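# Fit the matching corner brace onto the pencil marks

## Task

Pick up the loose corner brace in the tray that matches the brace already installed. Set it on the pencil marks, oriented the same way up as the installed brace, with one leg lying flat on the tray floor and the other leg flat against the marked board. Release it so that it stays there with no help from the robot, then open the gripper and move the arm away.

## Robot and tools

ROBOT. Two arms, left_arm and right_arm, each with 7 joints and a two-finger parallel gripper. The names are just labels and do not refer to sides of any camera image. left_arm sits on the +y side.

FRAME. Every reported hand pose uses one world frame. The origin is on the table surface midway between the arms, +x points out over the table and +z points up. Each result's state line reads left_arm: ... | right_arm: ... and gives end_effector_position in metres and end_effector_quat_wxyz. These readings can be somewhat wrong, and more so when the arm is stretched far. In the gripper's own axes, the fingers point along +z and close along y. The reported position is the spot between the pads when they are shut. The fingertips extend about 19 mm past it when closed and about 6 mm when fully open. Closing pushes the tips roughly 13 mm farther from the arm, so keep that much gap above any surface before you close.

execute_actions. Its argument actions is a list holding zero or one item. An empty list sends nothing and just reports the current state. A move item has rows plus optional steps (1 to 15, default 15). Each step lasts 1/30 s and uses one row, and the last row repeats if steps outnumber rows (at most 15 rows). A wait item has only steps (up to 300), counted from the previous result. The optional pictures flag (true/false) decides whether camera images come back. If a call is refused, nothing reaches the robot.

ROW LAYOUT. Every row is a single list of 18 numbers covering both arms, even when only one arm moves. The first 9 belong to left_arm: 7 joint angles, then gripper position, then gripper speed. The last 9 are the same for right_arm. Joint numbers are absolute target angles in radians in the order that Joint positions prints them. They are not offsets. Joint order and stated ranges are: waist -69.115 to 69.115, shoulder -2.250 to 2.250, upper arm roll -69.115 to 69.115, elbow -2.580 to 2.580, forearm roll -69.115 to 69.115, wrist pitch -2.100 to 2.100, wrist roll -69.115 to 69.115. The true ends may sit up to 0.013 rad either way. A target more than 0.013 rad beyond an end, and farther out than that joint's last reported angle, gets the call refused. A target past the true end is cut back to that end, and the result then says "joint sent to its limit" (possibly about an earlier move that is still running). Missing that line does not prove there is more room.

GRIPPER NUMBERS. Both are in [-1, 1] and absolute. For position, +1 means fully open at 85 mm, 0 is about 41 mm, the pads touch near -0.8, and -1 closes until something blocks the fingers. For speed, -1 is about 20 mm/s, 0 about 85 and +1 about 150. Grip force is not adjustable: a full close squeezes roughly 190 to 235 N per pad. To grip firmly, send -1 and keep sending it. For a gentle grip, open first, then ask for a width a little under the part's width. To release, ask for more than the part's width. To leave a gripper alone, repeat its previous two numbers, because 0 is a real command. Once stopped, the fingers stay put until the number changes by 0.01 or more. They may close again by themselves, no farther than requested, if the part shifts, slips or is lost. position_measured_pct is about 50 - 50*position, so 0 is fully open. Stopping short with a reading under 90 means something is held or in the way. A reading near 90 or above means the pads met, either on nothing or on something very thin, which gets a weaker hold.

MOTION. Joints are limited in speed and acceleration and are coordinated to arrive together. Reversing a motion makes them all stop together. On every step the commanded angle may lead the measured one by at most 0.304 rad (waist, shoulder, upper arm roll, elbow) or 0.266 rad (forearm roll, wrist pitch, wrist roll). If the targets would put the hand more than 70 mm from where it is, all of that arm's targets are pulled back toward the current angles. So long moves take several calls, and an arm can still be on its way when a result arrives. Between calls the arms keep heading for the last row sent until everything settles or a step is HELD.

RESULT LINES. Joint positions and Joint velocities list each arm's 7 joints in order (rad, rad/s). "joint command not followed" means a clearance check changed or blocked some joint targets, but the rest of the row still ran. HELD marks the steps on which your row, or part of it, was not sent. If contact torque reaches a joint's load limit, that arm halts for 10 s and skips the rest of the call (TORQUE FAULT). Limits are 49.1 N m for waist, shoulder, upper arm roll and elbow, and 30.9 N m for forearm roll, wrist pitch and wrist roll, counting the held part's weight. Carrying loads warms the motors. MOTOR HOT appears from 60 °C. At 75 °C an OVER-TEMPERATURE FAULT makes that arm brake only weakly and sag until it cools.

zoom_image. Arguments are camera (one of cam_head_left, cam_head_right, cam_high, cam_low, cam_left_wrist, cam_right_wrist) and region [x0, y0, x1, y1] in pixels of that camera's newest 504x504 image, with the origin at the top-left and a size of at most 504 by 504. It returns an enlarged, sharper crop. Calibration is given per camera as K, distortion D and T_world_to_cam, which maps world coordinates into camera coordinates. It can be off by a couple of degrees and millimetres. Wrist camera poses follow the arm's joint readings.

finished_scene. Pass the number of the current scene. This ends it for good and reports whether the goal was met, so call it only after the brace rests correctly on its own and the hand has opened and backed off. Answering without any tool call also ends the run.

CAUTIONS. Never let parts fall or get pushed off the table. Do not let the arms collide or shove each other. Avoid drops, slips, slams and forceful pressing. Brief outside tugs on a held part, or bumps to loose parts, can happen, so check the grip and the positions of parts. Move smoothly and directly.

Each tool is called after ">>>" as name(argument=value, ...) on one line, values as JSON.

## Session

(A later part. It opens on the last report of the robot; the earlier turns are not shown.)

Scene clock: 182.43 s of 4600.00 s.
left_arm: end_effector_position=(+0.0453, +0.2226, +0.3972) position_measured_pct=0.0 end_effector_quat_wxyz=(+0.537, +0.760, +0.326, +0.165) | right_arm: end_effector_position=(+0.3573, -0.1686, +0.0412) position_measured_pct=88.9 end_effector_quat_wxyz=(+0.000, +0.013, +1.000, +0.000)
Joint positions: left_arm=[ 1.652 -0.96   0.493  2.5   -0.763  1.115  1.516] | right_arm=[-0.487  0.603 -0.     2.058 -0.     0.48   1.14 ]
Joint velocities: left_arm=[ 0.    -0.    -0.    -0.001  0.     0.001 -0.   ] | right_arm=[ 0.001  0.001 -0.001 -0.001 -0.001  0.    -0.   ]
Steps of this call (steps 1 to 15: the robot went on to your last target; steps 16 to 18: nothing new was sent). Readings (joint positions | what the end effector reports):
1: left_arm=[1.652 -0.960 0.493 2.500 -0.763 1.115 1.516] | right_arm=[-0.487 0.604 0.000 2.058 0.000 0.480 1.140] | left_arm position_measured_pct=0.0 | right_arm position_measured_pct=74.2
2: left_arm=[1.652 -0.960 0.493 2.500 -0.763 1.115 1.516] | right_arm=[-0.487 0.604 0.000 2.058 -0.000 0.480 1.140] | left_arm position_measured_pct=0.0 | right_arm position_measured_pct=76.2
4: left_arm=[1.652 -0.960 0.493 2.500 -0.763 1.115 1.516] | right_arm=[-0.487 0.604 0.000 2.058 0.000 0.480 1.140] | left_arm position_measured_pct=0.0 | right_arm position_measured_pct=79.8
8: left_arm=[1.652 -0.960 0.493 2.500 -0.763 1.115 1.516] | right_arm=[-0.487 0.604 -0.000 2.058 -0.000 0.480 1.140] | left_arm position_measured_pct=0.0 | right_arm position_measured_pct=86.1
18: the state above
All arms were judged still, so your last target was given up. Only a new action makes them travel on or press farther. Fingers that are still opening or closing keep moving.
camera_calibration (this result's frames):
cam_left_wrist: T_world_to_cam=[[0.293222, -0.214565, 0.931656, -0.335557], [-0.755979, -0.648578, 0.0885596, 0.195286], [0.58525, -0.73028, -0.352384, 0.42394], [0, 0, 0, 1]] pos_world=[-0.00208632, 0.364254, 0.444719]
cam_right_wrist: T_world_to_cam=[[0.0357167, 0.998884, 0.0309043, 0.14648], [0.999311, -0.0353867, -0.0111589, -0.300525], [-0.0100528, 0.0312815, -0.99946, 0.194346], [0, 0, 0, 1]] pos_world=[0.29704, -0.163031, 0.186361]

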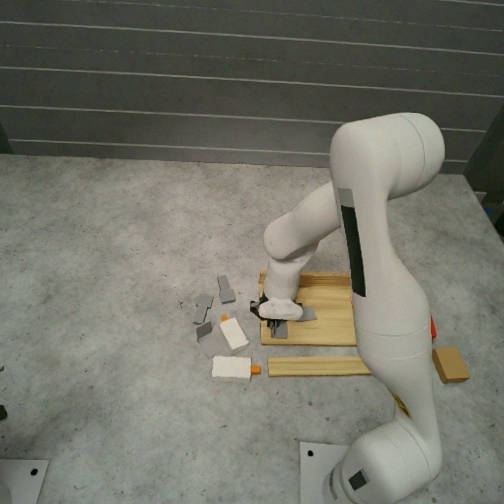

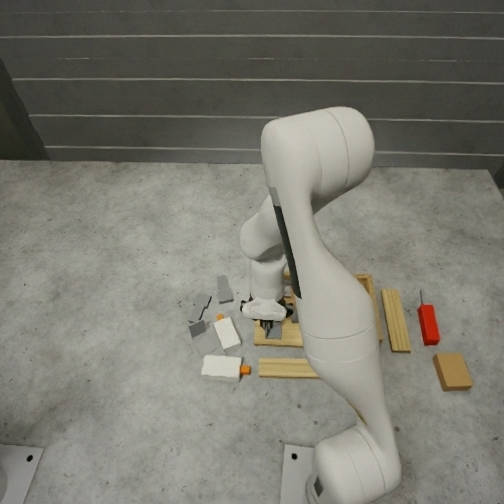

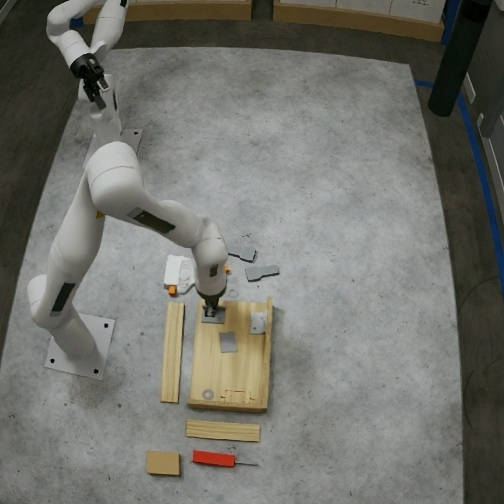

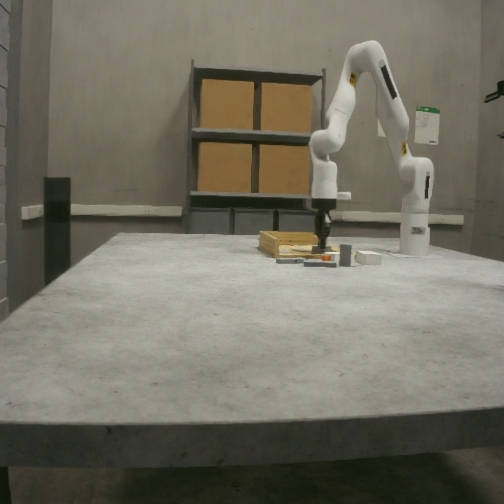

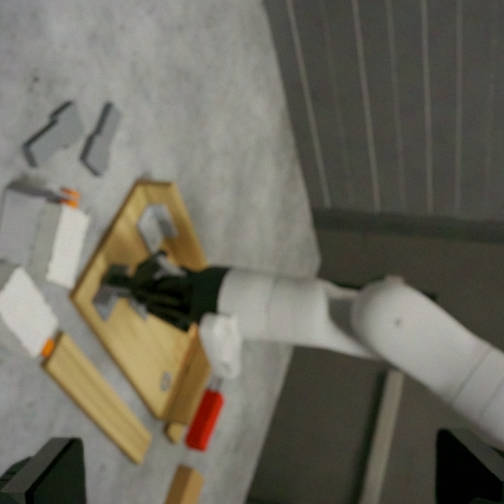

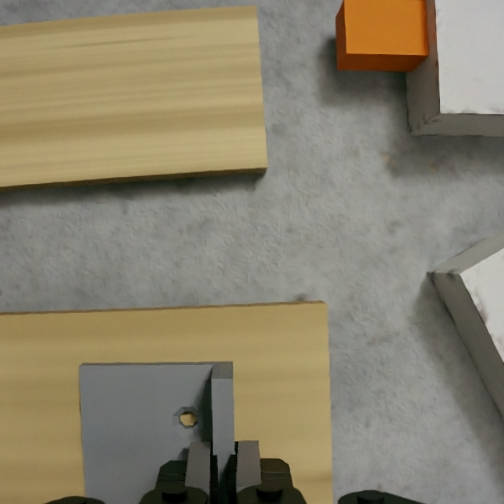

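>>> execute_actions(actions=[{"rows": [[1.652, -0.96, 0.493, 2.5, -0.763, 1.115, 1.516, 1, 0, -0.4873, 0.4718, 0.0, 2.0097, 0.0, 0.6601, 1.1403, -1, -0.5]], "steps": 12}], pictures=false)

>>> execute_actions(actions=[{"rows": [[1.652, -0.96, 0.493, 2.5, -0.763, 1.115, 1.516, 1, 0, 0.0866, 0.4159, 0.0, 1.8797, 0.0, 0.846, -1.4099, -1, -0.5]], "steps": 15}], pictures=false)

>>> execute_actions(actions=[{"steps": 75}])

Scene clock: 214.07 s of 4600.00 s.
left_arm: end_effector_position=(+0.0453, +0.2226, +0.3972) position_measured_pct=0.0 end_effector_quat_wxyz=(+0.537, +0.760, +0.326, +0.165) | right_arm: end_effector_position=(+0.3566, -0.1689, +0.0980) position_measured_pct=88.9 end_effector_quat_wxyz=(-0.002, +0.013, +1.000, -0.001)
Joint positions: left_arm=[ 1.652 -0.96   0.493  2.5   -0.763  1.115  1.516] | right_arm=[-0.487  0.477  0.     2.01   0.     0.659  1.14 ]
Joint velocities: left_arm=[-0.     0.001  0.     0.001 -0.     0.    -0.   ] | right_arm=[ 0.001 -0.036 -0.001 -0.002  0.001  0.024 -0.   ]
Steps of this call (steps 1 to 90: nothing new was sent; then 28.23 s passed at rest; steps 91 to 102: all 12 steps of this action). Readings (joint positions | what the end effector reports):
91: left_arm=[1.652 -0.960 0.493 2.500 -0.763 1.115 1.516] | right_arm=[-0.487 0.602 -0.000 2.058 -0.000 0.481 1.140] | left_arm position_measured_pct=0.0 | right_arm position_measured_pct=88.9
92: left_arm=[1.652 -0.960 0.493 2.500 -0.763 1.115 1.516] | right_arm=[-0.487 0.597 -0.000 2.057 -0.000 0.487 1.140] | left_arm position_measured_pct=0.0 | right_arm position_measured_pct=88.9
94: left_arm=[1.652 -0.960 0.493 2.500 -0.763 1.115 1.516] | right_arm=[-0.487 0.569 -0.000 2.047 -0.000 0.521 1.140] | left_arm position_measured_pct=0.0 | right_arm position_measured_pct=88.9
98: left_arm=[1.652 -0.960 0.493 2.500 -0.763 1.115 1.516] | right_arm=[-0.487 0.493 0.000 2.017 -0.000 0.630 1.140] | left_arm position_measured_pct=0.0 | right_arm position_measured_pct=88.9
102: the state above

Scene clock: 214.57 s of 4600.00 s.
left_arm: end_effector_position=(+0.0453, +0.2226, +0.3972) position_measured_pct=0.0 end_effector_quat_wxyz=(+0.537, +0.760, +0.326, +0.165) | right_arm: end_effector_position=(+0.3963, -0.2958, +0.1366) position_measured_pct=88.9 end_effector_quat_wxyz=(-0.000, +0.323, +0.946, +0.000)
Joint positions: left_arm=[ 1.652 -0.96   0.493  2.5   -0.763  1.115  1.516] | right_arm=[-0.147  0.431 -0.001  1.912 -0.     0.799  0.848]
Joint velocities: left_arm=[ 0.001  0.001 -0.    -0.    -0.    -0.    -0.   ] | right_arm=[ 0.849 -0.054  0.003 -0.125  0.001  0.18  -0.789]
Steps of this call (steps 1 to 15: all 15 steps of this action). Readings (joint positions | what the end effector reports):
1: left_arm=[1.652 -0.960 0.493 2.500 -0.763 1.115 1.516] | right_arm=[-0.486 0.475 -0.000 2.010 -0.000 0.660 1.140] | left_arm position_measured_pct=0.0 | right_arm position_measured_pct=88.9
2: left_arm=[1.652 -0.960 0.493 2.500 -0.763 1.115 1.516] | right_arm=[-0.480 0.473 -0.001 2.008 -0.001 0.663 1.136] | left_arm position_measured_pct=0.0 | right_arm position_measured_pct=88.9
4: left_arm=[1.652 -0.960 0.493 2.500 -0.763 1.115 1.516] | right_arm=[-0.451 0.467 -0.003 1.996 -0.001 0.679 1.114] | left_arm position_measured_pct=0.0 | right_arm position_measured_pct=88.9
8: left_arm=[1.652 -0.960 0.493 2.500 -0.763 1.115 1.516] | right_arm=[-0.344 0.449 -0.001 1.955 -0.000 0.737 1.022] | left_arm position_measured_pct=0.0 | right_arm position_measured_pct=88.9
15: the state above

Scene clock: 217.07 s of 4600.00 s.
left_arm: end_effector_position=(+0.0453, +0.2226, +0.3972) position_measured_pct=0.0 end_effector_quat_wxyz=(+0.537, +0.760, +0.326, +0.165) | right_arm: end_effector_position=(+0.3878, -0.3893, +0.1473) position_measured_pct=88.9 end_effector_quat_wxyz=(-0.001, +1.000, -0.004, -0.004)
Joint positions: left_arm=[ 1.652 -0.96   0.493  2.5   -0.763  1.115  1.516] | right_arm=[ 0.087  0.421 -0.     1.883  0.     0.846 -1.41 ]
Joint velocities: left_arm=[ 0.001 -0.    -0.    -0.     0.    -0.001  0.   ] | right_arm=[-0.     0.003  0.001 -0.    -0.    -0.     0.   ]
Steps of this call (steps 1 to 75: the robot went on to your last target). Readings (joint positions | what the end effector reports):
1: left_arm=[1.652 -0.960 0.493 2.500 -0.763 1.115 1.516] | right_arm=[-0.118 0.429 -0.001 1.908 -0.000 0.805 0.820] | left_arm position_measured_pct=0.0 | right_arm position_measured_pct=88.9
2: left_arm=[1.652 -0.960 0.493 2.500 -0.763 1.115 1.516] | right_arm=[-0.090 0.427 -0.000 1.904 -0.000 0.811 0.790] | left_arm position_measured_pct=0.0 | right_arm position_measured_pct=88.9
4: left_arm=[1.652 -0.960 0.493 2.500 -0.763 1.115 1.516] | right_arm=[-0.034 0.424 -0.000 1.896 0.000 0.822 0.717] | left_arm position_measured_pct=0.0 | right_arm position_measured_pct=88.9
8: left_arm=[1.652 -0.960 0.493 2.500 -0.763 1.115 1.516] | right_arm=[0.038 0.419 0.002 1.886 0.001 0.837 0.555] | left_arm position_measured_pct=0.0 | right_arm position_measured_pct=88.9
75: the state above
All arms were judged still, so your last target was given up. Only a new action makes them travel on or press farther. Fingers that are still opening or closing keep moving.
camera_calibration (this result's frames):
cam_left_wrist: T_world_to_cam=[[0.293222, -0.214565, 0.931656, -0.335557], [-0.755979, -0.648578, 0.0885594, 0.195286], [0.58525, -0.73028, -0.352384, 0.42394], [0, 0, 0, 1]] pos_world=[-0.00208633, 0.364254, 0.444719]
cam_right_wrist: T_world_to_cam=[[-0.0179369, -0.999398, 0.0297052, -0.394369], [-0.999834, 0.0178374, -0.00361213, 0.457225], [0.00308009, -0.0297651, -0.999552, 0.278724], [0, 0, 0, 1]] pos_world=[0.449217, -0.393991, 0.291965]

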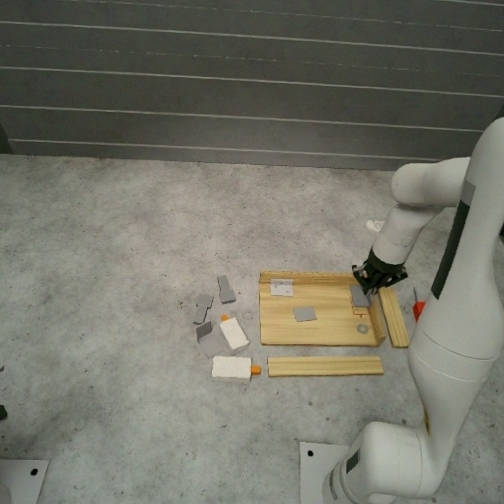

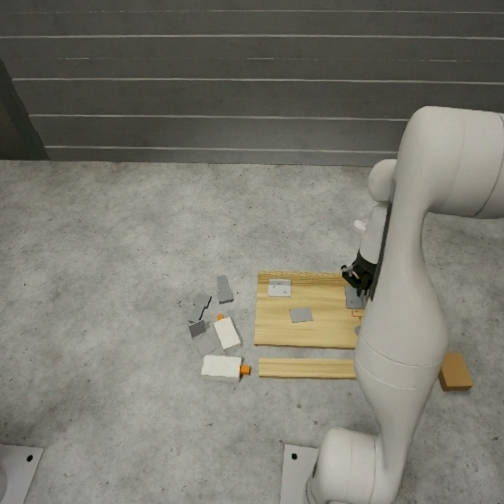

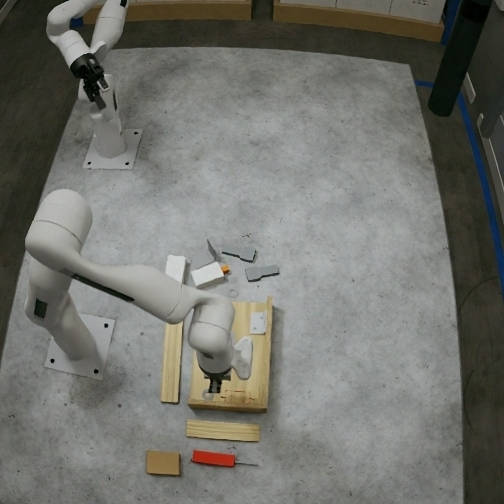

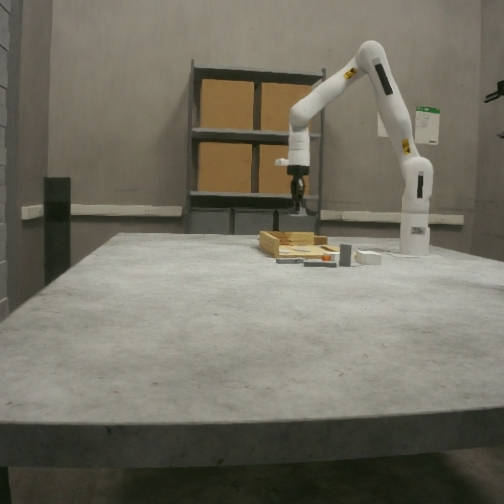

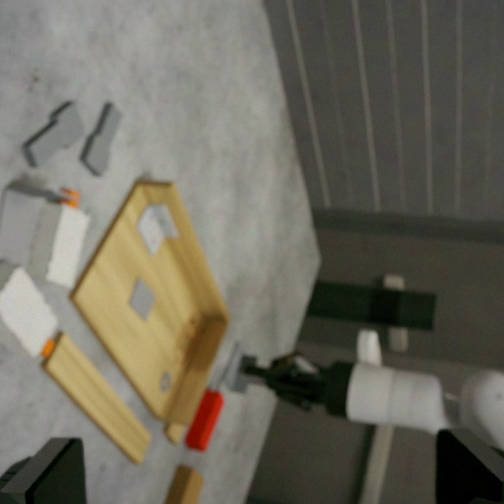

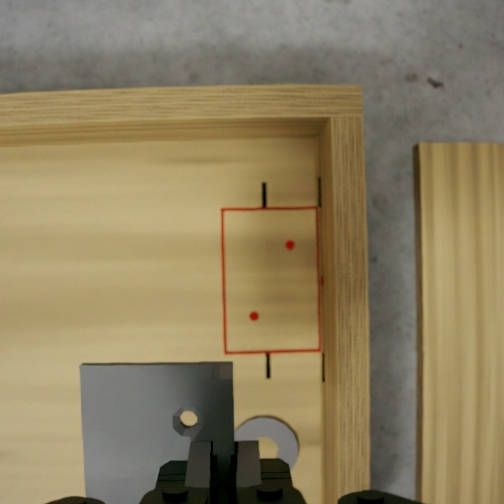

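>>> execute_actions(actions=[{"rows": [[1.652, -0.96, 0.493, 2.5, -0.763, 1.115, 1.516, 1, 0, 0.0866, 0.4159, 0.0, 1.8797, 0.0, 0.846, -1.4099, -1, -0.5]], "steps": 15}])

>>> zoom_image(camera="cam_right_wrist", region=[190, 170, 400, 400])

>>> zoom_image(camera="cam_right_wrist", region=[60, 340, 340, 504])

Scene clock: 238.50 s of 4600.00 s.
left_arm: end_effector_position=(+0.0453, +0.2226, +0.3972) position_measured_pct=0.0 end_effector_quat_wxyz=(+0.537, +0.760, +0.326, +0.165) | right_arm: end_effector_position=(+0.3900, -0.3897, +0.1500) position_measured_pct=88.9 end_effector_quat_wxyz=(-0.000, +1.000, -0.004, -0.000)
Joint positions: left_arm=[ 1.652 -0.96   0.493  2.5   -0.763  1.115  1.516] | right_arm=[ 0.087  0.416  0.     1.88   0.     0.846 -1.41 ]
Joint velocities: left_arm=[-0.001  0.     0.     0.001  0.    -0.    -0.   ] | right_arm=[-0.001  0.001 -0.    -0.002 -0.     0.     0.   ]
Steps of this call (steps 1 to 90: nothing new was sent; then 17.93 s passed at rest; steps 91 to 105: all 15 steps of this action). Readings (joint positions | what the end effector reports):
91: left_arm=[1.652 -0.960 0.493 2.500 -0.763 1.115 1.516] | right_arm=[0.087 0.416 0.000 1.880 0.000 0.846 -1.410] | left_arm position_measured_pct=0.0 | right_arm position_measured_pct=88.9
92: left_arm=[1.652 -0.960 0.493 2.500 -0.763 1.115 1.516] | right_arm=[0.087 0.416 0.000 1.880 0.000 0.846 -1.410] | left_arm position_measured_pct=0.0 | right_arm position_measured_pct=88.9
94: left_arm=[1.652 -0.960 0.493 2.500 -0.763 1.115 1.516] | right_arm=[0.087 0.416 0.000 1.880 0.000 0.846 -1.410] | left_arm position_measured_pct=0.0 | right_arm position_measured_pct=88.9
98: left_arm=[1.652 -0.960 0.493 2.500 -0.763 1.115 1.516] | right_arm=[0.087 0.416 0.000 1.880 0.000 0.846 -1.410] | left_arm position_measured_pct=0.0 | right_arm position_measured_pct=88.9
105: the state above
camera_calibration (this result's frames):
cam_left_wrist: T_world_to_cam=[[0.293222, -0.214566, 0.931656, -0.335557], [-0.755979, -0.648578, 0.0885594, 0.195286], [0.58525, -0.730279, -0.352384, 0.42394], [0, 0, 0, 1]] pos_world=[-0.00208632, 0.364254, 0.444719]
cam_right_wrist: T_world_to_cam=[[-0.0182752, -0.999359, 0.0307864, -0.394772], [-0.999775, 0.0179331, -0.0113509, 0.460597], [0.0107915, -0.030987, -0.999462, 0.277897], [0, 0, 0, 1]] pos_world=[0.45028, -0.394168, 0.295129]

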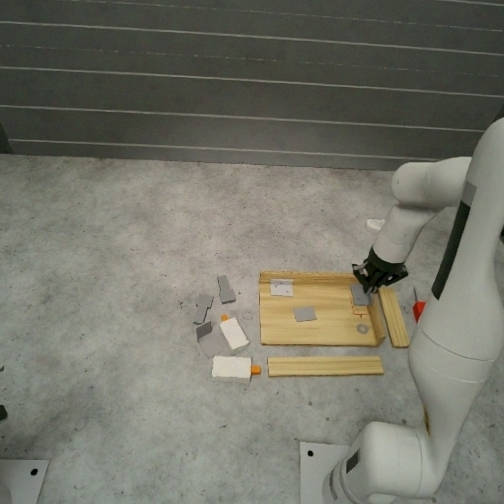

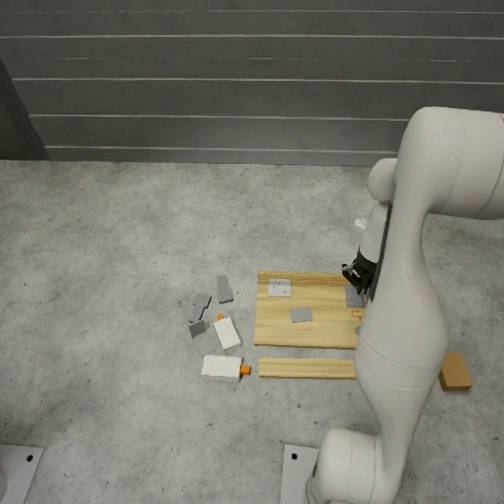

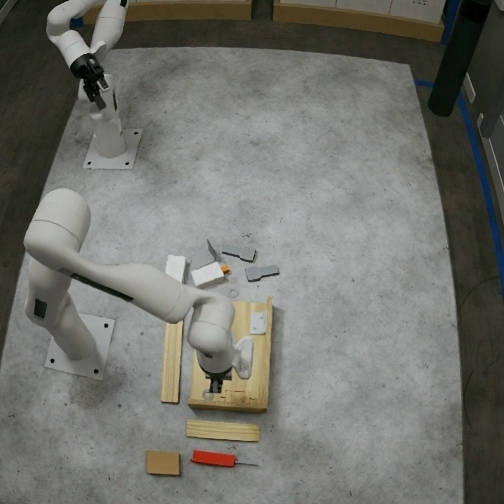

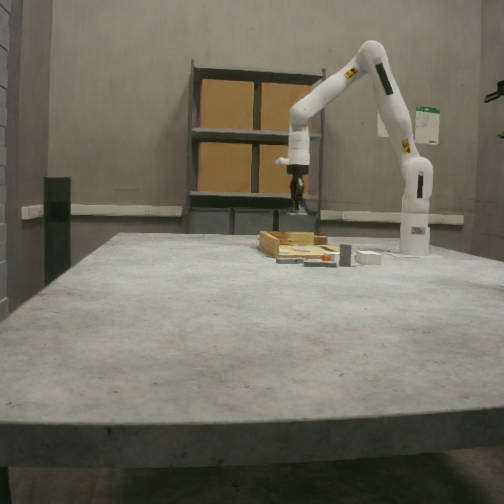

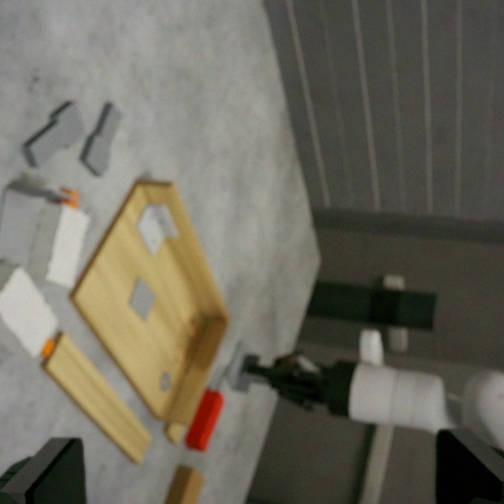

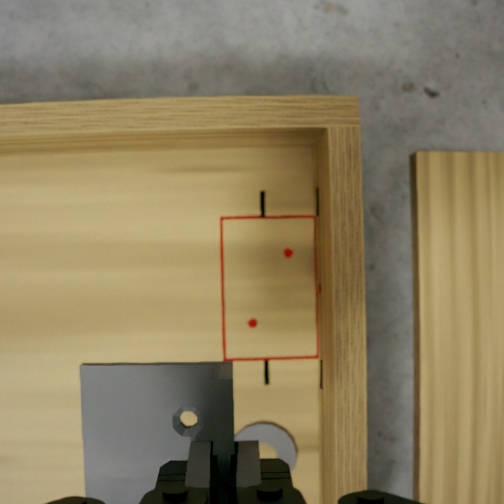

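Region (190, 170, 400, 400) of cam_right_wrist's 504x504 image, scaled by 2.191; it fills the left 460 columns of this view, and the rest is white.

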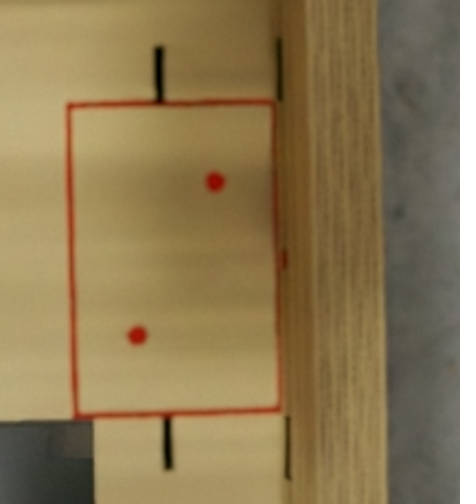

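Region (60, 340, 340, 504) of cam_right_wrist's 504x504 image, scaled by 1.800; it fills the top 295 rows of this view, and the rest is white.

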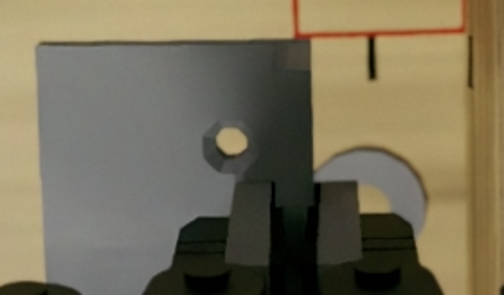

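>>> execute_actions(actions=[{"rows": [[1.652, -0.96, 0.493, 2.5, -0.763, 1.115, 1.516, 1, 0, 0.1127, 0.6341, 0.0, 1.8077, 0.0, 0.6998, -1.3769, -1, -0.5]], "steps": 15}], pictures=false)

>>> execute_actions(actions=[{"steps": 18}])

>>> zoom_image(camera="cam_right_wrist", region=[70, 290, 370, 504])

Scene clock: 287.67 s of 4600.00 s.
left_arm: end_effector_position=(+0.0453, +0.2226, +0.3972) position_measured_pct=0.0 end_effector_quat_wxyz=(+0.537, +0.760, +0.326, +0.165) | right_arm: end_effector_position=(+0.4337, -0.4088, +0.0744) position_measured_pct=88.9 end_effector_quat_wxyz=(+0.000, +1.000, -0.000, +0.002)
Joint positions: left_arm=[ 1.652 -0.96   0.493  2.5   -0.763  1.115  1.516] | right_arm=[ 0.112  0.628  0.     1.808  0.     0.7   -1.377]
Joint velocities: left_arm=[ 0.001 -0.    -0.    -0.     0.    -0.001  0.   ] | right_arm=[ 0.006  0.044 -0.002 -0.014 -0.001 -0.007  0.003]
Steps of this call (steps 1 to 15: the robot went on to your last target; steps 16 to 90: nothing new was sent; then 45.67 s passed at rest; steps 91 to 105: all 15 steps of this action). Readings (joint positions | what the end effector reports):
91: left_arm=[1.652 -0.960 0.493 2.500 -0.763 1.115 1.516] | right_arm=[0.087 0.417 -0.000 1.879 -0.000 0.846 -1.410] | left_arm position_measured_pct=0.0 | right_arm position_measured_pct=88.9
92: left_arm=[1.652 -0.960 0.493 2.500 -0.763 1.115 1.516] | right_arm=[0.088 0.423 -0.000 1.878 -0.000 0.843 -1.409] | left_arm position_measured_pct=0.0 | right_arm position_measured_pct=88.9
94: left_arm=[1.652 -0.960 0.493 2.500 -0.763 1.115 1.516] | right_arm=[0.091 0.451 -0.000 1.869 -0.000 0.827 -1.405] | left_arm position_measured_pct=0.0 | right_arm position_measured_pct=88.9
98: left_arm=[1.652 -0.960 0.493 2.500 -0.763 1.115 1.516] | right_arm=[0.103 0.556 -0.000 1.834 0.000 0.755 -1.389] | left_arm position_measured_pct=0.0 | right_arm position_measured_pct=88.9
105: the state above

Scene clock: 288.27 s of 4600.00 s.
left_arm: end_effector_position=(+0.0453, +0.2226, +0.3972) position_measured_pct=0.0 end_effector_quat_wxyz=(+0.537, +0.760, +0.326, +0.165) | right_arm: end_effector_position=(+0.4330, -0.4089, +0.0720) position_measured_pct=88.9 end_effector_quat_wxyz=(+0.000, +1.000, -0.001, +0.000)
Joint positions: left_arm=[ 1.652 -0.96   0.493  2.5   -0.763  1.115  1.516] | right_arm=[ 0.113  0.634  0.     1.808  0.     0.7   -1.377]
Joint velocities: left_arm=[ 0.002  0.001 -0.     0.001 -0.    -0.     0.   ] | right_arm=[-0.     0.001  0.    -0.    -0.     0.     0.   ]
Steps of this call (steps 1 to 15: the robot went on to your last target; steps 16 to 18: nothing new was sent). Readings (joint positions | what the end effector reports):
1: left_arm=[1.652 -0.960 0.493 2.500 -0.763 1.115 1.516] | right_arm=[0.112 0.630 0.000 1.808 0.000 0.700 -1.377] | left_arm position_measured_pct=0.0 | right_arm position_measured_pct=88.9
2: left_arm=[1.652 -0.960 0.493 2.500 -0.763 1.115 1.516] | right_arm=[0.112 0.631 0.000 1.808 0.000 0.700 -1.377] | left_arm position_measured_pct=0.0 | right_arm position_measured_pct=88.9
4: left_arm=[1.652 -0.960 0.493 2.500 -0.763 1.115 1.516] | right_arm=[0.112 0.632 0.000 1.808 0.000 0.700 -1.377] | left_arm position_measured_pct=0.0 | right_arm position_measured_pct=88.9
8: left_arm=[1.652 -0.960 0.493 2.500 -0.763 1.115 1.516] | right_arm=[0.113 0.634 0.000 1.808 0.000 0.700 -1.377] | left_arm position_measured_pct=0.0 | right_arm position_measured_pct=88.9
18: the state above
All arms were judged still, so your last target was given up. Only a new action makes them travel on or press farther. Fingers that are still opening or closing keep moving.
camera_calibration (this result's frames):
cam_left_wrist: T_world_to_cam=[[0.293222, -0.214566, 0.931656, -0.335557], [-0.755979, -0.648578, 0.0885593, 0.195286], [0.58525, -0.730279, -0.352384, 0.42394], [0, 0, 0, 1]] pos_world=[-0.00208632, 0.364254, 0.444719]
cam_right_wrist: T_world_to_cam=[[-0.0113759, -0.999461, 0.0307897, -0.413878], [-0.999875, 0.0110304, -0.0113695, 0.500258], [0.0110237, -0.0309152, -0.999461, 0.198829], [0, 0, 0, 1]] pos_world=[0.493296, -0.413027, 0.217153]

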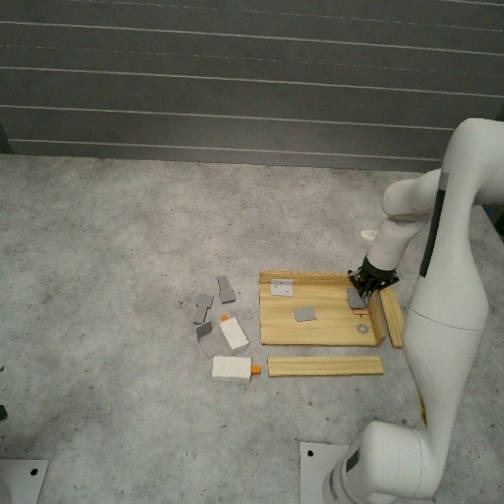

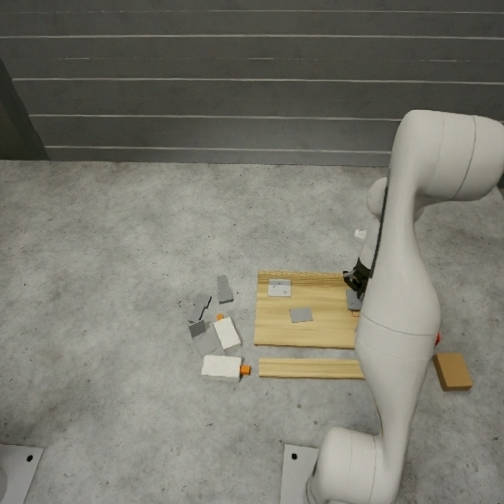

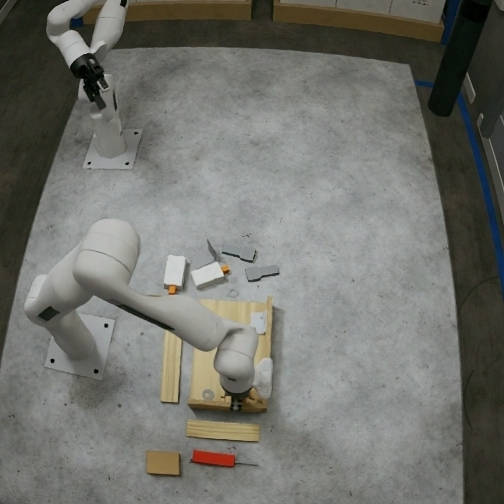

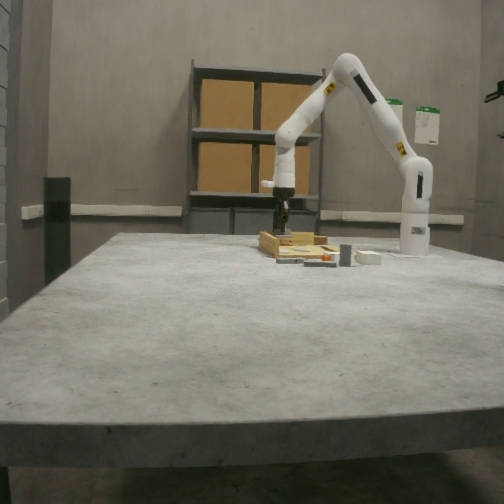

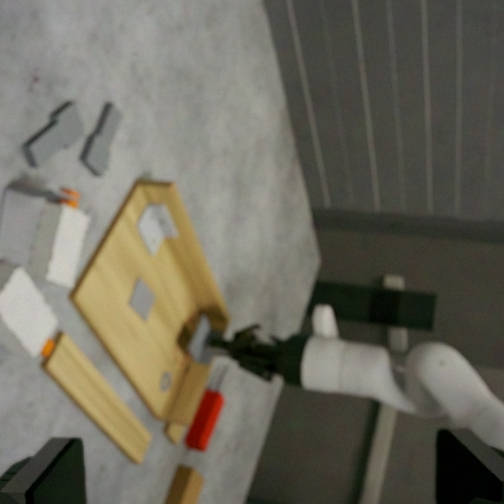

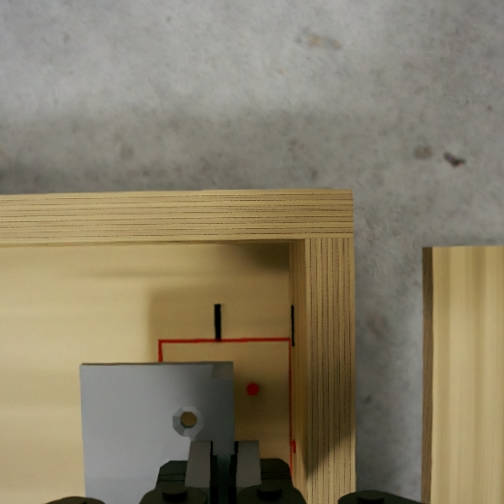

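Region (70, 290, 370, 504) of cam_right_wrist's 504x504 image, scaled by 1.680; it fills the top 360 rows of this view, and the rest is white.

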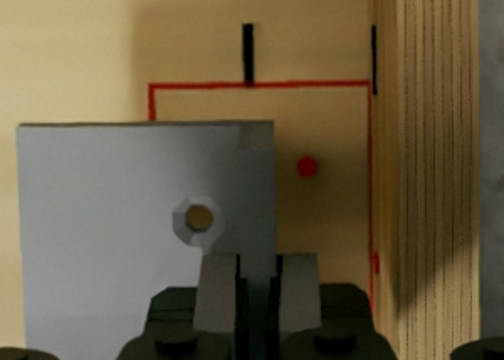

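>>> execute_actions(actions=[{"rows": [[1.652, -0.96, 0.493, 2.5, -0.763, 1.115, 1.516, 1, 0, 0.1119, 0.6787, 0.0, 1.8169, 0.0, 0.646, -1.3776, -1, -0.5]], "steps": 15}], pictures=false)

>>> execute_actions(actions=[{"steps": 10}])

>>> zoom_image(camera="cam_right_wrist", region=[70, 290, 370, 504])

Scene clock: 319.13 s of 4600.00 s.
left_arm: end_effector_position=(+0.0453, +0.2226, +0.3972) position_measured_pct=0.0 end_effector_quat_wxyz=(+0.537, +0.760, +0.326, +0.165) | right_arm: end_effector_position=(+0.4347, -0.4089, +0.0502) position_measured_pct=88.9 end_effector_quat_wxyz=(+0.000, +1.000, -0.000, +0.000)
Joint positions: left_arm=[ 1.652 -0.96   0.493  2.5   -0.763  1.115  1.516] | right_arm=[ 0.112  0.678 -0.     1.817 -0.     0.646 -1.378]
Joint velocities: left_arm=[-0.    -0.001 -0.    -0.001  0.     0.     0.   ] | right_arm=[-0.     0.002  0.     0.001 -0.    -0.001  0.   ]
Steps of this call (steps 1 to 90: nothing new was sent; then 27.37 s passed at rest; steps 91 to 105: all 15 steps of this action). Readings (joint positions | what the end effector reports):
91: left_arm=[1.652 -0.960 0.493 2.500 -0.763 1.115 1.516] | right_arm=[0.113 0.635 0.000 1.808 -0.000 0.699 -1.377] | left_arm position_measured_pct=0.0 | right_arm position_measured_pct=88.9
92: left_arm=[1.652 -0.960 0.493 2.500 -0.763 1.115 1.516] | right_arm=[0.113 0.641 0.000 1.808 0.000 0.694 -1.377] | left_arm position_measured_pct=0.0 | right_arm position_measured_pct=88.9
94: left_arm=[1.652 -0.960 0.493 2.500 -0.763 1.115 1.516] | right_arm=[0.112 0.661 0.000 1.812 0.000 0.670 -1.377] | left_arm position_measured_pct=0.0 | right_arm position_measured_pct=88.9
98: left_arm=[1.652 -0.960 0.493 2.500 -0.763 1.115 1.516] | right_arm=[0.112 0.675 -0.000 1.817 -0.000 0.648 -1.378] | left_arm position_measured_pct=0.0 | right_arm position_measured_pct=88.9
105: the state above

Scene clock: 319.47 s of 4600.00 s.
left_arm: end_effector_position=(+0.0453, +0.2226, +0.3972) position_measured_pct=0.0 end_effector_quat_wxyz=(+0.537, +0.760, +0.326, +0.165) | right_arm: end_effector_position=(+0.4347, -0.4089, +0.0500) position_measured_pct=88.9 end_effector_quat_wxyz=(+0.000, +1.000, -0.000, +0.000)
Joint positions: left_arm=[ 1.652 -0.96   0.493  2.5   -0.763  1.115  1.516] | right_arm=[ 0.112  0.679 -0.     1.817  0.     0.646 -1.378]
Joint velocities: left_arm=[-0.    -0.    -0.     0.    -0.    -0.001 -0.   ] | right_arm=[ 0.001  0.001 -0.001 -0.002  0.    -0.    -0.   ]
Steps of this call (steps 1 to 10: the robot went on to your last target). Readings (joint positions | what the end effector reports):
1: left_arm=[1.652 -0.960 0.493 2.500 -0.763 1.115 1.516] | right_arm=[0.112 0.678 -0.000 1.817 -0.000 0.646 -1.378] | left_arm position_measured_pct=0.0 | right_arm position_measured_pct=88.9
2: left_arm=[1.652 -0.960 0.493 2.500 -0.763 1.115 1.516] | right_arm=[0.112 0.678 -0.000 1.817 -0.000 0.646 -1.378] | left_arm position_measured_pct=0.0 | right_arm position_measured_pct=88.9
4: left_arm=[1.652 -0.960 0.493 2.500 -0.763 1.115 1.516] | right_arm=[0.112 0.679 -0.000 1.817 0.000 0.646 -1.378] | left_arm position_measured_pct=0.0 | right_arm position_measured_pct=88.9
8: left_arm=[1.652 -0.960 0.493 2.500 -0.763 1.115 1.516] | right_arm=[0.112 0.679 -0.000 1.817 0.000 0.646 -1.378] | left_arm position_measured_pct=0.0 | right_arm position_measured_pct=88.9
10: the state above
camera_calibration (this result's frames):
cam_left_wrist: T_world_to_cam=[[0.293222, -0.214566, 0.931656, -0.335557], [-0.755979, -0.648578, 0.0885596, 0.195286], [0.585249, -0.73028, -0.352384, 0.42394], [0, 0, 0, 1]] pos_world=[-0.00208635, 0.364254, 0.444719]
cam_right_wrist: T_world_to_cam=[[-0.0112796, -0.999462, 0.030789, -0.413191], [-0.999876, 0.0109341, -0.0113656, 0.501667], [0.0110229, -0.0309133, -0.999461, 0.176832], [0, 0, 0, 1]] pos_world=[0.494995, -0.412988, 0.19516]

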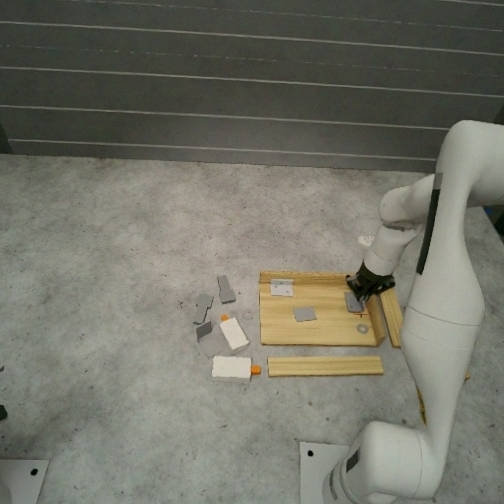

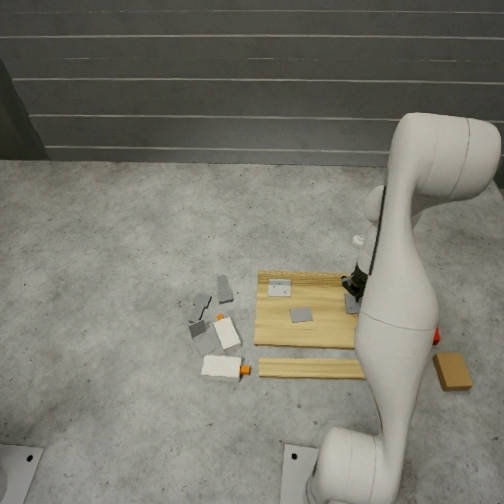

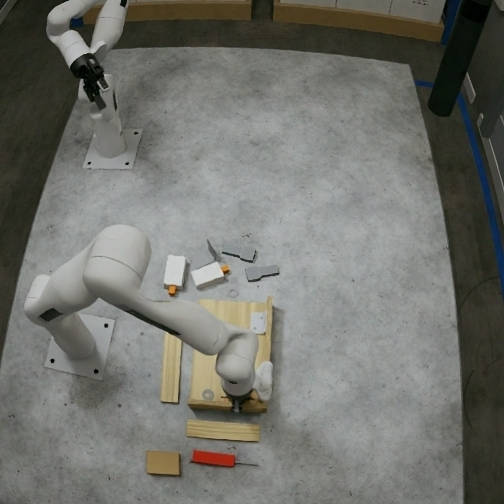

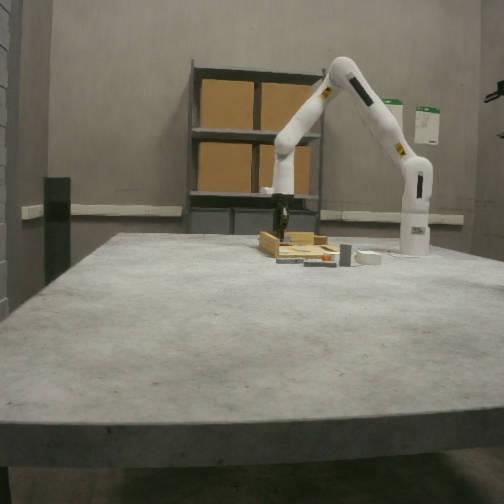

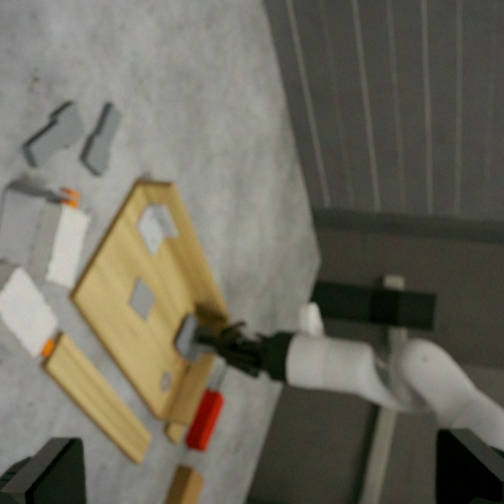

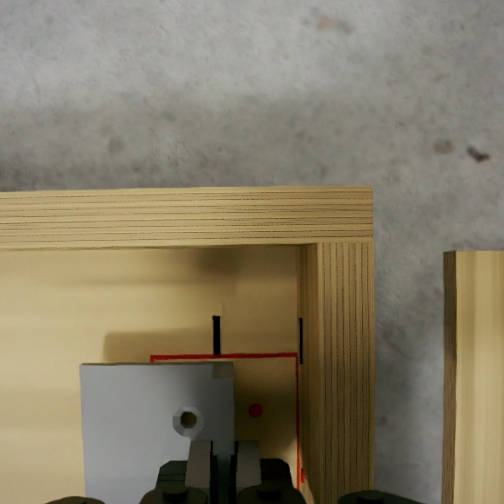

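Region (70, 290, 370, 504) of cam_right_wrist's 504x504 image, scaled by 1.680; it fills the top 360 rows of this view, and the rest is white.

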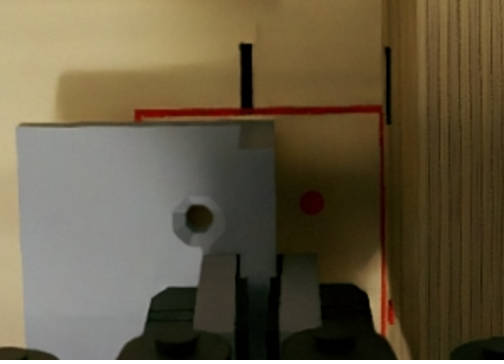

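>>> execute_actions(actions=[{"rows": [[1.652, -0.96, 0.493, 2.5, -0.763, 1.115, 1.516, 1, 0, 0.1119, 0.6807, 0.0, 1.8175, 0.0, 0.6435, -1.3776, -1, -0.5], [1.652, -0.96, 0.493, 2.5, -0.763, 1.115, 1.516, 1, 0, 0.1119, 0.6827, 0.0, 1.818, 0.0, 0.6409, -1.3776, -1, -0.5], [1.652, -0.96, 0.493, 2.5, -0.763, 1.115, 1.516, 1, 0, 0.1119, 0.6846, 0.0, 1.8186, 0.0, 0.6384, -1.3776, -1, -0.5], [1.652, -0.96, 0.493, 2.5, -0.763, 1.115, 1.516, 1, 0, 0.1119, 0.6866, 0.0, 1.8192, 0.0, 0.6359, -1.3776, -1, -0.5], [1.652, -0.96, 0.493, 2.5, -0.763, 1.115, 1.516, 1, 0, 0.1119, 0.6886, 0.0, 1.8197, 0.0, 0.6333, -1.3776, -1, -0.5], [1.652, -0.96, 0.493, 2.5, -0.763, 1.115, 1.516, 1, 0, 0.1119, 0.6906, 0.0, 1.8203, 0.0, 0.6308, -1.3776, -1, -0.5], [1.652, -0.96, 0.493, 2.5, -0.763, 1.115, 1.516, 1, 0, 0.1119, 0.6925, 0.0, 1.8208, 0.0, 0.6282, -1.3776, -1, -0.5], [1.652, -0.96, 0.493, 2.5, -0.763, 1.115, 1.516, 1, 0, 0.1119, 0.6935, 0.0, 1.8211, 0.0, 0.627, -1.3776, -1, -0.5]], "steps": 15}], pictures=false)

>>> execute_actions(actions=[{"steps": 10}])

>>> zoom_image(camera="cam_right_wrist", region=[70, 290, 370, 504])

>>> zoom_image(camera="cam_low", region=[250, 205, 330, 269])

Scene clock: 351.87 s of 4600.00 s.
left_arm: end_effector_position=(+0.0453, +0.2226, +0.3972) position_measured_pct=0.0 end_effector_quat_wxyz=(+0.537, +0.760, +0.326, +0.165) | right_arm: end_effector_position=(+0.4347, -0.4089, +0.0427) position_measured_pct=88.9 end_effector_quat_wxyz=(+0.000, +1.000, -0.000, +0.000)
Joint positions: left_arm=[ 1.652 -0.96   0.493  2.5   -0.763  1.115  1.516] | right_arm=[ 0.112  0.693 -0.     1.821  0.     0.627 -1.378]
Joint velocities: left_arm=[ 0.001  0.001  0.     0.    -0.    -0.    -0.   ] | right_arm=[ 0.     0.004  0.    -0.001 -0.    -0.002  0.   ]
Steps of this call (steps 1 to 15: the robot went on to your last target; steps 16 to 90: nothing new was sent; then 28.90 s passed at rest; steps 91 to 105: all 15 steps of this action). Readings (joint positions | what the end effector reports):
91: left_arm=[1.652 -0.960 0.493 2.500 -0.763 1.115 1.516] | right_arm=[0.112 0.679 0.000 1.817 -0.000 0.646 -1.378] | left_arm position_measured_pct=0.0 | right_arm position_measured_pct=88.9
92: left_arm=[1.652 -0.960 0.493 2.500 -0.763 1.115 1.516] | right_arm=[0.112 0.680 0.000 1.817 -0.000 0.645 -1.378] | left_arm position_measured_pct=0.0 | right_arm position_measured_pct=88.9
94: left_arm=[1.652 -0.960 0.493 2.500 -0.763 1.115 1.516] | right_arm=[0.112 0.682 0.000 1.818 0.000 0.642 -1.378] | left_arm position_measured_pct=0.0 | right_arm position_measured_pct=88.9
98: left_arm=[1.652 -0.960 0.493 2.500 -0.763 1.115 1.516] | right_arm=[0.112 0.689 0.000 1.820 0.000 0.633 -1.378] | left_arm position_measured_pct=0.0 | right_arm position_measured_pct=88.9
105: the state above

Scene clock: 352.20 s of 4600.00 s.
left_arm: end_effector_position=(+0.0453, +0.2226, +0.3972) position_measured_pct=0.0 end_effector_quat_wxyz=(+0.537, +0.760, +0.326, +0.165) | right_arm: end_effector_position=(+0.4347, -0.4089, +0.0425) position_measured_pct=88.9 end_effector_quat_wxyz=(+0.000, +1.000, -0.000, +0.000)
Joint positions: left_arm=[ 1.652 -0.96   0.493  2.5   -0.763  1.115  1.516] | right_arm=[ 0.112  0.693  0.     1.821 -0.     0.627 -1.378]
Joint velocities: left_arm=[ 0.001  0.    -0.    -0.     0.     0.     0.   ] | right_arm=[-0.    -0.002 -0.    -0.    -0.001  0.     0.   ]
Steps of this call (steps 1 to 10: the robot went on to your last target). Readings (joint positions | what the end effector reports):
1: left_arm=[1.652 -0.960 0.493 2.500 -0.763 1.115 1.516] | right_arm=[0.112 0.693 -0.000 1.821 0.000 0.627 -1.378] | left_arm position_measured_pct=0.0 | right_arm position_measured_pct=88.9
2: left_arm=[1.652 -0.960 0.493 2.500 -0.763 1.115 1.516] | right_arm=[0.112 0.693 -0.000 1.821 0.000 0.627 -1.378] | left_arm position_measured_pct=0.0 | right_arm position_measured_pct=88.9
4: left_arm=[1.652 -0.960 0.493 2.500 -0.763 1.115 1.516] | right_arm=[0.112 0.693 -0.000 1.821 0.000 0.627 -1.378] | left_arm position_measured_pct=0.0 | right_arm position_measured_pct=88.9
8: left_arm=[1.652 -0.960 0.493 2.500 -0.763 1.115 1.516] | right_arm=[0.112 0.693 0.000 1.821 -0.000 0.627 -1.378] | left_arm position_measured_pct=0.0 | right_arm position_measured_pct=88.9
10: the state above
camera_calibration (this result's frames):
cam_left_wrist: T_world_to_cam=[[0.293222, -0.214566, 0.931656, -0.335557], [-0.755979, -0.648578, 0.0885595, 0.195286], [0.58525, -0.73028, -0.352384, 0.42394], [0, 0, 0, 1]] pos_world=[-0.00208634, 0.364254, 0.444719]
cam_right_wrist: T_world_to_cam=[[-0.0112795, -0.999462, 0.0307888, -0.412963], [-0.999876, 0.010934, -0.0113646, 0.501597], [0.0110219, -0.0309132, -0.999461, 0.169341], [0, 0, 0, 1]] pos_world=[0.49501, -0.412991, 0.187665]

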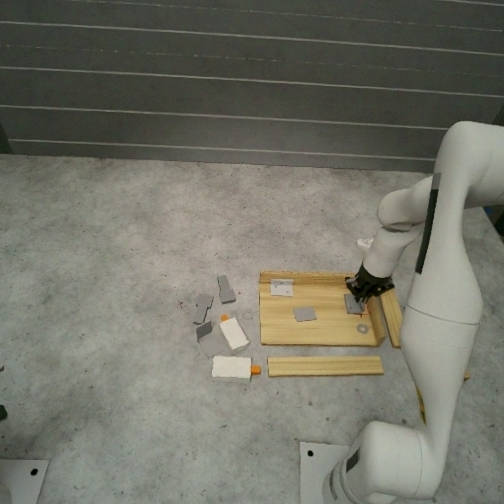

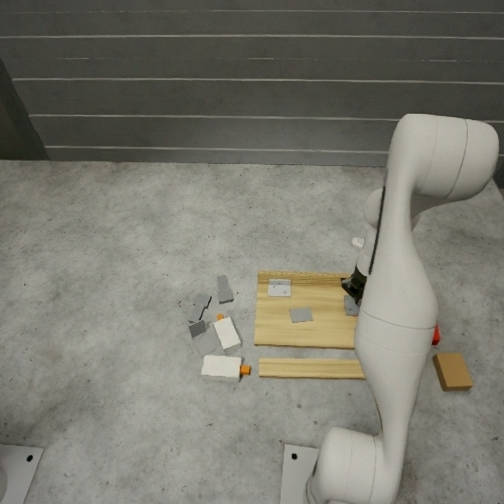

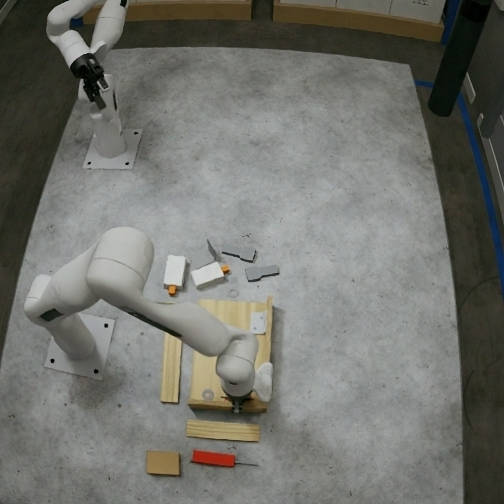

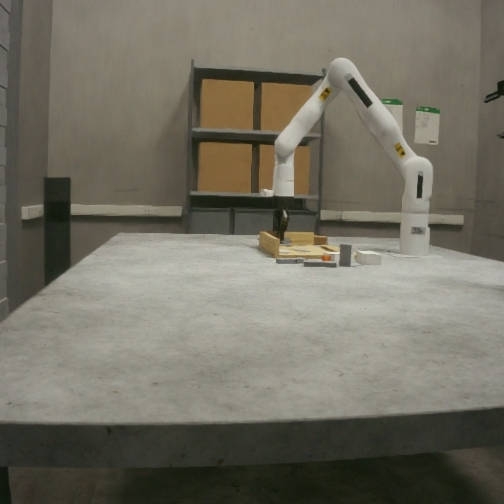

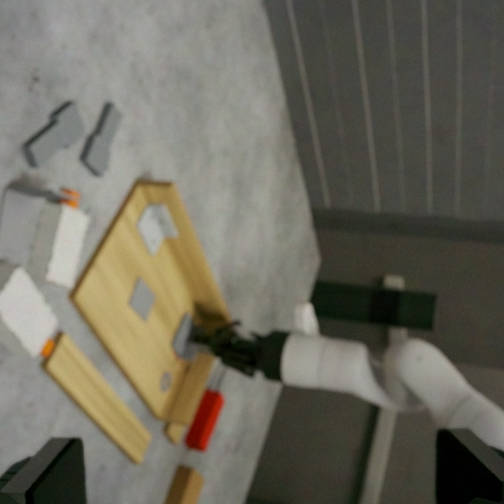

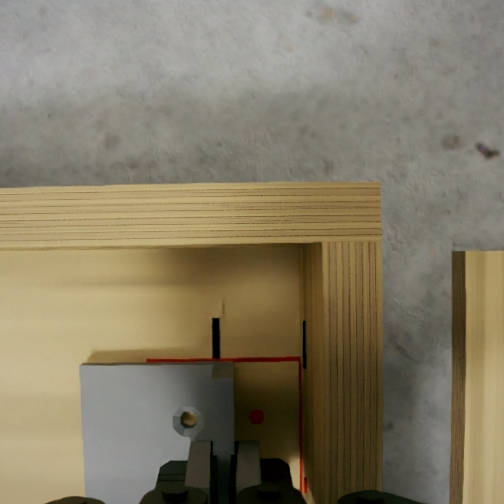

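Region (70, 290, 370, 504) of cam_right_wrist's 504x504 image, scaled by 1.680; it fills the top 360 rows of this view, and the rest is white.

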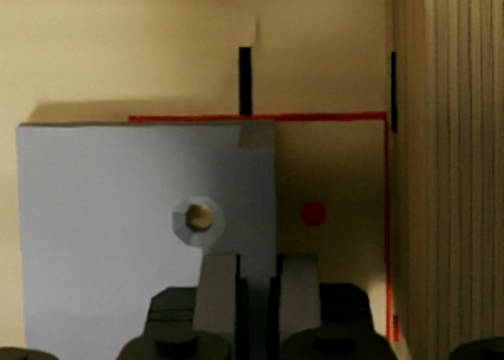

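Region (250, 205, 330, 269) of cam_low's 504x504 image, scaled by 6.300, with more detail than that image has; it fills the top 403 rows of this view, and the rest is white.

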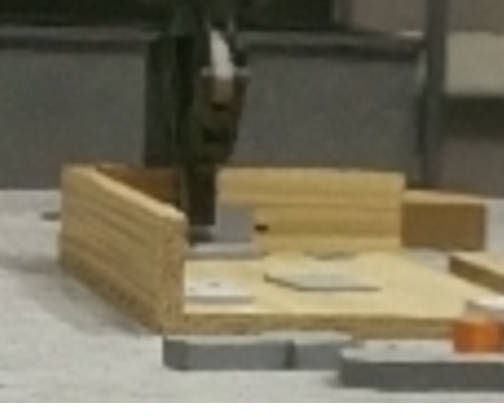

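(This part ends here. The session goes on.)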